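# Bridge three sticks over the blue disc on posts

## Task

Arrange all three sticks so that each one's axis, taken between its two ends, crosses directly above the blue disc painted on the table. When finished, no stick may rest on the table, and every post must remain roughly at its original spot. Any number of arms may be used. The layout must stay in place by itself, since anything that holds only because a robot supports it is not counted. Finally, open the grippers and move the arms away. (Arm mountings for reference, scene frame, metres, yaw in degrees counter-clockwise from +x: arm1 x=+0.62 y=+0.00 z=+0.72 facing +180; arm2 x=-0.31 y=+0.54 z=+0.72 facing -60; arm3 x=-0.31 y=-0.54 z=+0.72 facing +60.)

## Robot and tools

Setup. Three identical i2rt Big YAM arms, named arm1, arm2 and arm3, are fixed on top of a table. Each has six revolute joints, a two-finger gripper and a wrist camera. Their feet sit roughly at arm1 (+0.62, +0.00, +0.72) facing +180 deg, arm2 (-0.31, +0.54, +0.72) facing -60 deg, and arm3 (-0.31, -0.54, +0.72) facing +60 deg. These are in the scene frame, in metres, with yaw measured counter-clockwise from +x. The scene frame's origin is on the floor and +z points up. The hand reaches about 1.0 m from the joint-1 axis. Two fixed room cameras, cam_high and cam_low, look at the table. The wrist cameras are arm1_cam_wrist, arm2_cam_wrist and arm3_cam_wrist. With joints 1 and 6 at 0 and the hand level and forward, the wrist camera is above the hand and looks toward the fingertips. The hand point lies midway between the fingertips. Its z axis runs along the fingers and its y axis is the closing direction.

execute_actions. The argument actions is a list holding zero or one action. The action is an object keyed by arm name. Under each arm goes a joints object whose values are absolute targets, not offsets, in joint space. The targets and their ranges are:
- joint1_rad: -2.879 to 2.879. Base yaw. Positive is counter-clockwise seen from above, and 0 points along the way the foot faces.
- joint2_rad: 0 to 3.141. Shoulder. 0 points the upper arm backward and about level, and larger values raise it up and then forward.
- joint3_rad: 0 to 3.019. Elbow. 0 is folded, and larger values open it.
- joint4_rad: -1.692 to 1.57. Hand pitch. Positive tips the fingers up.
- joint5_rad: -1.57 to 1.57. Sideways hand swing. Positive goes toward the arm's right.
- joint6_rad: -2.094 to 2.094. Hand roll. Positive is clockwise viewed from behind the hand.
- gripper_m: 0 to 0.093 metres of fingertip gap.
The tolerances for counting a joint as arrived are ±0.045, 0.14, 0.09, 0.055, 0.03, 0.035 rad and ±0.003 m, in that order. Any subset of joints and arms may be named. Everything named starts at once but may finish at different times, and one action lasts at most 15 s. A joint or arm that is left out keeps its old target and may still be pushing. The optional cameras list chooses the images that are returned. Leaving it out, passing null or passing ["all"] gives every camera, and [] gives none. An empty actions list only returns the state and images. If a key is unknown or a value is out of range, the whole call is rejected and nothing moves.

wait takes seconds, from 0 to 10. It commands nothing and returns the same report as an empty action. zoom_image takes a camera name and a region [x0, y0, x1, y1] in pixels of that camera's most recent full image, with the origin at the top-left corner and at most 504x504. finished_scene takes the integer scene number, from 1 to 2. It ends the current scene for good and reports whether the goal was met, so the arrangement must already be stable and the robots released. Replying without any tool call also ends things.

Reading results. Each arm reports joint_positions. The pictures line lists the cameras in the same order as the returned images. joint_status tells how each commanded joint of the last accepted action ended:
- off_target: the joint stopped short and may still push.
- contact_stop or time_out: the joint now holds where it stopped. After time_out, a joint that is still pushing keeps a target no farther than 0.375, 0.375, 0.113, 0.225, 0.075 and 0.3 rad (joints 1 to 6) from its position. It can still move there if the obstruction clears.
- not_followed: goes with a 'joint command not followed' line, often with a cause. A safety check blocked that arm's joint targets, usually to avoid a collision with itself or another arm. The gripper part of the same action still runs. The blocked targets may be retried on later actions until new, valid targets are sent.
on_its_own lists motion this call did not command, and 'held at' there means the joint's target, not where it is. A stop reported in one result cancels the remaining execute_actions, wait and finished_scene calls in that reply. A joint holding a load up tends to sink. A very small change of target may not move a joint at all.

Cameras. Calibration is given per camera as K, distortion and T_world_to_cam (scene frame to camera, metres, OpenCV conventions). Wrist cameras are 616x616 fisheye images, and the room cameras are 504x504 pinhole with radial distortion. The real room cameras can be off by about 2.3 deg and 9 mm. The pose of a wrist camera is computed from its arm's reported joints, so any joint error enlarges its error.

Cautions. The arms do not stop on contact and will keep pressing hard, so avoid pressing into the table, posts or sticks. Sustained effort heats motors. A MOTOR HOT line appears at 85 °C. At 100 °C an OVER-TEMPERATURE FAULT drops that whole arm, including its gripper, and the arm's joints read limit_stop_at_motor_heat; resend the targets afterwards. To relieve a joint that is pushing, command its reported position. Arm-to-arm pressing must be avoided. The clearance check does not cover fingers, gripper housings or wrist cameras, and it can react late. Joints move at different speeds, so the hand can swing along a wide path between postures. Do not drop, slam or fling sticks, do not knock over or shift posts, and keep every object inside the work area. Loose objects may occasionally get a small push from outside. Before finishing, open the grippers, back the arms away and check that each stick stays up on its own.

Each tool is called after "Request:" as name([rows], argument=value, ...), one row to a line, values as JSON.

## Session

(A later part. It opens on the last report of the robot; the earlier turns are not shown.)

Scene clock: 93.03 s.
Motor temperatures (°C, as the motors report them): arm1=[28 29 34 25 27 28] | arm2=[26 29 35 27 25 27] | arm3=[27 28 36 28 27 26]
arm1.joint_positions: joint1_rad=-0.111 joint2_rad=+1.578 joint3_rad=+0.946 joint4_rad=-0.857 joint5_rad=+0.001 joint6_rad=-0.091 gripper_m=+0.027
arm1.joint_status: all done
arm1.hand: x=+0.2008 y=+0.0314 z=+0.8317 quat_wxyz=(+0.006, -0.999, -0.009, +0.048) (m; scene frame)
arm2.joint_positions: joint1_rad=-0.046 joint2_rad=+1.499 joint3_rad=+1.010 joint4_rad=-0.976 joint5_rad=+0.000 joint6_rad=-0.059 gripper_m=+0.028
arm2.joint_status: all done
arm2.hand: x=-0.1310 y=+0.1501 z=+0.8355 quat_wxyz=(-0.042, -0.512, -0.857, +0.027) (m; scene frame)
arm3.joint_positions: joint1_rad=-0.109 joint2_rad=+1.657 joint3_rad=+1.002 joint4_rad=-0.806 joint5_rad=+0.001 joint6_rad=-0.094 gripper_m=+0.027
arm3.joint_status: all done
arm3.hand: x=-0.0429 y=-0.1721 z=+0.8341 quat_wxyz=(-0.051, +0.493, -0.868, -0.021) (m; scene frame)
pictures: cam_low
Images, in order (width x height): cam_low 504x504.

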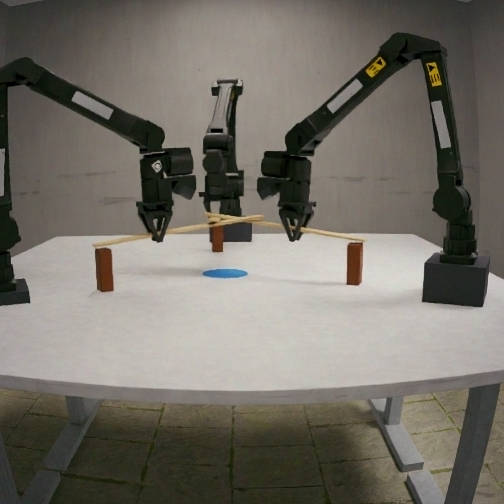

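Request:
execute_actions([
  {"arm1":{"joints":{"joint2_rad":1.602}},"arm2":{"joints":{"joint1_rad":-0.025,"joint2_rad":1.542}},"arm3":{"joints":{"joint1_rad":-0.075,"joint2_rad":1.70}}},
], cameras=["cam_low"])

Request:
zoom_image(camera="cam_low", region=[80, 170, 390, 300])

Scene clock: 95.60 s.
Motor temperatures (°C, as the motors report them): arm1=[28 29 34 25 27 28] | arm2=[26 29 35 27 25 27] | arm3=[27 28 36 28 27 26]
arm1.joint_positions: joint1_rad=-0.111 joint2_rad=+1.591 joint3_rad=+0.948 joint4_rad=-0.857 joint5_rad=+0.001 joint6_rad=-0.088 gripper_m=+0.027
arm1.joint_status: all done
arm1.hand: x=+0.2013 y=+0.0313 z=+0.8267 quat_wxyz=(+0.005, -0.999, -0.007, +0.042) (m; scene frame)
arm2.joint_positions: joint1_rad=-0.043 joint2_rad=+1.514 joint3_rad=+1.010 joint4_rad=-0.976 joint5_rad=+0.001 joint6_rad=-0.055 gripper_m=+0.028
arm2.joint_status: all done
arm2.hand: x=-0.1303 y=+0.1512 z=+0.8292 quat_wxyz=(-0.035, -0.513, -0.858, +0.023) (m; scene frame)
arm3.joint_positions: joint1_rad=-0.106 joint2_rad=+1.673 joint3_rad=+1.006 joint4_rad=-0.806 joint5_rad=+0.005 joint6_rad=-0.087 gripper_m=+0.027
arm3.joint_status: all done
arm3.hand: x=-0.0436 y=-0.1715 z=+0.8285 quat_wxyz=(-0.046, +0.492, -0.869, -0.017) (m; scene frame)
pictures: cam_low
Images, in order (width x height): cam_low 504x504.

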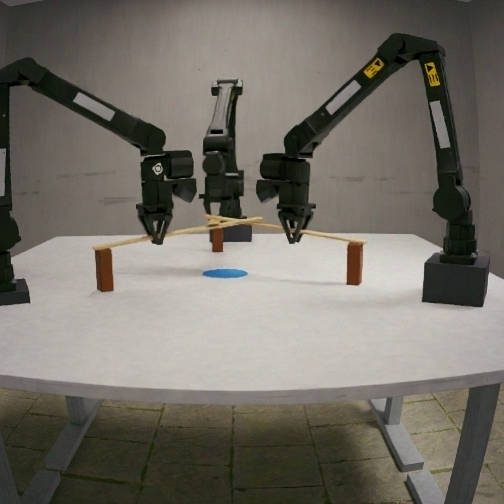

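Region (80, 170, 390, 300) of cam_low's 504x504 image, scaled by 1.626, with more detail than that image has; it fills the top 211 rows of this view, and the rest is white.

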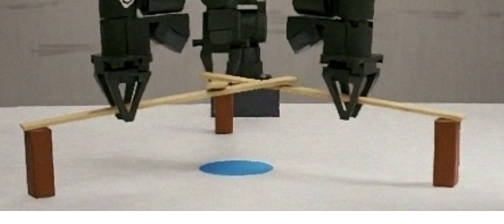

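Seated. Release.

Request:
execute_actions([
  {"arm1":{"joints":{"gripper_m":0.065}},"arm2":{"joints":{"joint1_rad":-0.04,"gripper_m":0.065}},"arm3":{"joints":{"joint1_rad":-0.1,"gripper_m":0.065}}},
], cameras=["cam_low"])

Request:
execute_actions([
  {"arm1":{"joints":{"joint2_rad":1.0,"joint4_rad":-1.3}},"arm2":{"joints":{"joint2_rad":0.95,"joint4_rad":-1.4}},"arm3":{"joints":{"joint2_rad":1.1,"joint4_rad":-1.3}}},
])

Scene clock: 99.03 s.
Motor temperatures (°C, as the motors report them): arm1=[28 29 34 25 27 28] | arm2=[26 29 35 27 25 27] | arm3=[27 28 36 28 27 26]
arm1.joint_positions: joint1_rad=-0.111 joint2_rad=+1.592 joint3_rad=+0.948 joint4_rad=-0.858 joint5_rad=+0.001 joint6_rad=-0.091 gripper_m=+0.065
arm1.joint_status: all done
arm1.hand: x=+0.2016 y=+0.0312 z=+0.8265 quat_wxyz=(+0.005, -0.999, -0.009, +0.041) (m; scene frame)
arm2.joint_positions: joint1_rad=-0.043 joint2_rad=+1.515 joint3_rad=+1.010 joint4_rad=-0.977 joint5_rad=+0.001 joint6_rad=-0.058 gripper_m=+0.065
arm2.joint_status: all done
arm2.hand: x=-0.1304 y=+0.1514 z=+0.8291 quat_wxyz=(-0.034, -0.511, -0.858, +0.023) (m; scene frame)
arm3.joint_positions: joint1_rad=-0.106 joint2_rad=+1.681 joint3_rad=+1.006 joint4_rad=-0.808 joint5_rad=+0.003 joint6_rad=-0.096 gripper_m=+0.065
arm3.joint_status: all done
arm3.hand: x=-0.0448 y=-0.1724 z=+0.8251 quat_wxyz=(-0.042, +0.496, -0.867, -0.016) (m; scene frame)
pictures: cam_low
Images, in order (width x height): cam_low 504x504.

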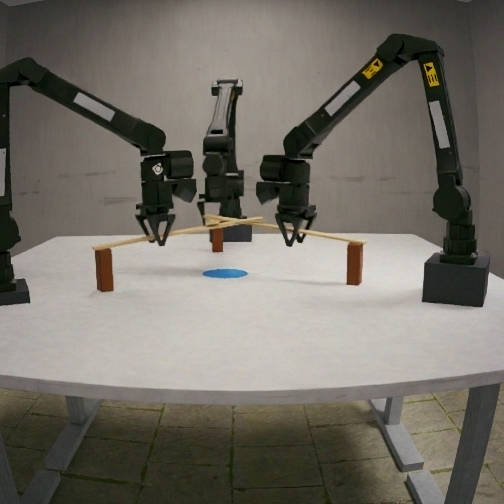

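Scene clock: 100.40 s.
Motor temperatures (°C, as the motors report them): arm1=[28 29 34 25 27 28] | arm2=[26 29 35 27 25 27] | arm3=[27 28 36 28 27 26]
arm1.joint_positions: joint1_rad=-0.111 joint2_rad=+0.992 joint3_rad=+0.949 joint4_rad=-1.290 joint5_rad=+0.001 joint6_rad=-0.091 gripper_m=+0.065
arm1.joint_status: all done
arm1.hand: x=+0.3131 y=+0.0226 z=+1.0211 quat_wxyz=(+0.012, -0.992, -0.009, +0.125) (m; scene frame)
arm2.joint_positions: joint1_rad=-0.043 joint2_rad=+0.935 joint3_rad=+1.019 joint4_rad=-1.388 joint5_rad=+0.001 joint6_rad=-0.058 gripper_m=+0.065
arm2.joint_status: all done
arm2.hand: x=-0.1845 y=+0.2657 z=+1.0176 quat_wxyz=(-0.108, -0.508, -0.852, +0.072) (m; scene frame)
arm3.joint_positions: joint1_rad=-0.106 joint2_rad=+1.090 joint3_rad=+1.006 joint4_rad=-1.285 joint5_rad=+0.003 joint6_rad=-0.096 gripper_m=+0.065
arm3.joint_status: all done
arm3.hand: x=-0.1122 y=-0.2645 z=+1.0339 quat_wxyz=(-0.093, +0.494, -0.863, -0.039) (m; scene frame)
pictures: arm1_cam_wrist, arm2_cam_wrist, arm3_cam_wrist, cam_high, cam_low
camera_calibration (this result's frames):
arm1_cam_wrist: T_world_to_cam=[[-0.0278429, 0.999345, 0.0231305, -0.0405654], [0.927438, 0.0171928, 0.373581, -0.669789], [0.372938, 0.0318537, -0.927309, 0.95642], [0, 0, 0, 1]] pos_world=[0.263373, 0.0215889, 1.13806]
arm2_cam_wrist: T_world_to_cam=[[-0.873611, -0.486307, 0.0175923, -0.0491632], [-0.447402, 0.816892, 0.364032, -0.667113], [-0.191402, 0.310151, -0.93122, 0.956635], [0, 0, 0, 1]] pos_world=[-0.158316, 0.224349, 1.13455]
arm3_cam_wrist: T_world_to_cam=[[0.864321, -0.502689, 0.0159287, -0.052772], [-0.461816, -0.780704, 0.420983, -0.684748], [-0.199188, -0.371221, -0.906929, 0.938683], [0, 0, 0, 1]] pos_world=[-0.0836412, -0.212655, 1.14043]
Images, in order (width x height): arm1_cam_wrist 616x616, arm2_cam_wrist 616x616, arm3_cam_wrist 616x616, cam_high 504x504, cam_low 504x504.

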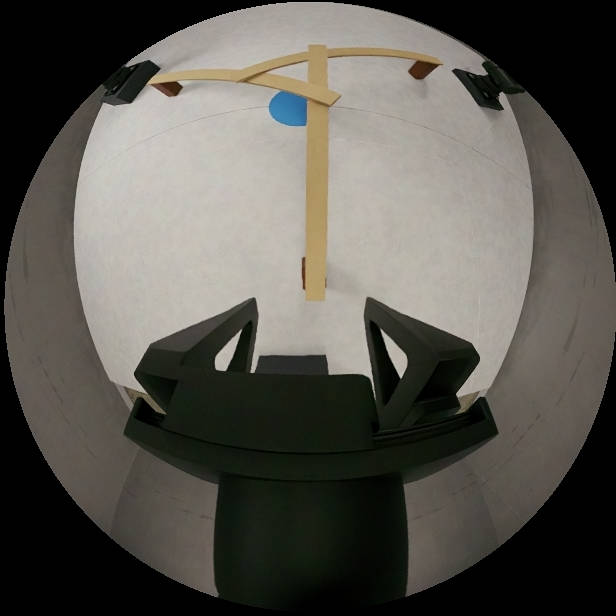

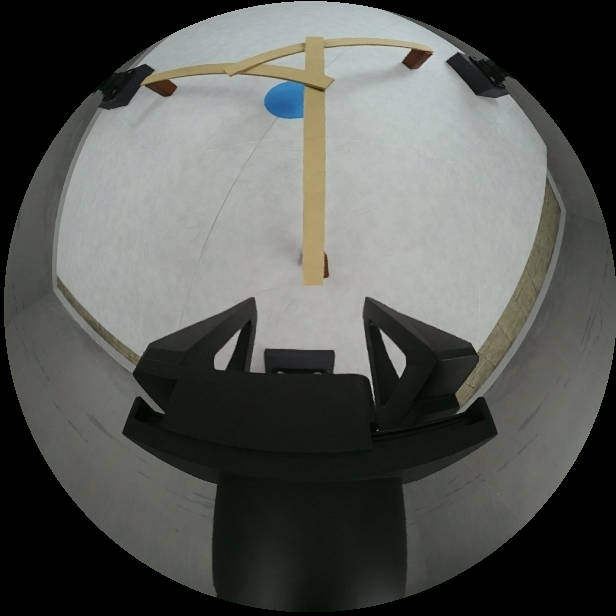

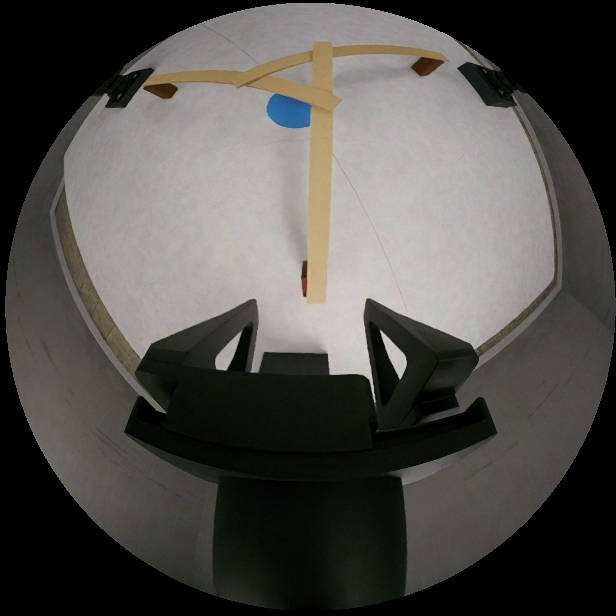

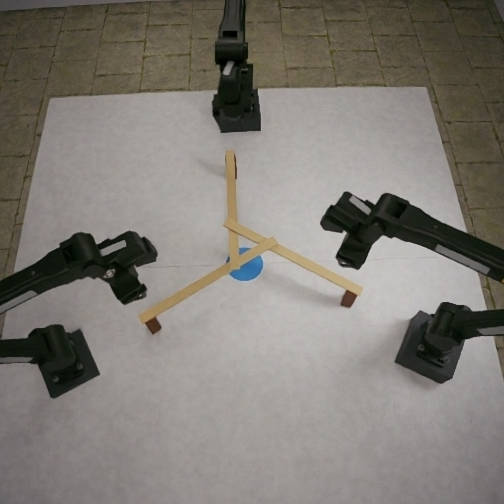

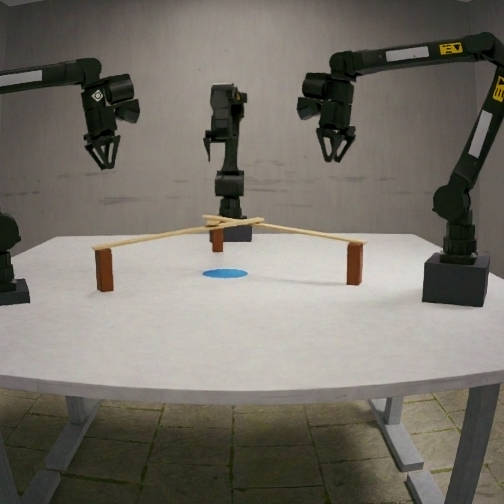

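Request:
finished_scene(scene=1)

The scene is finished: the task was done.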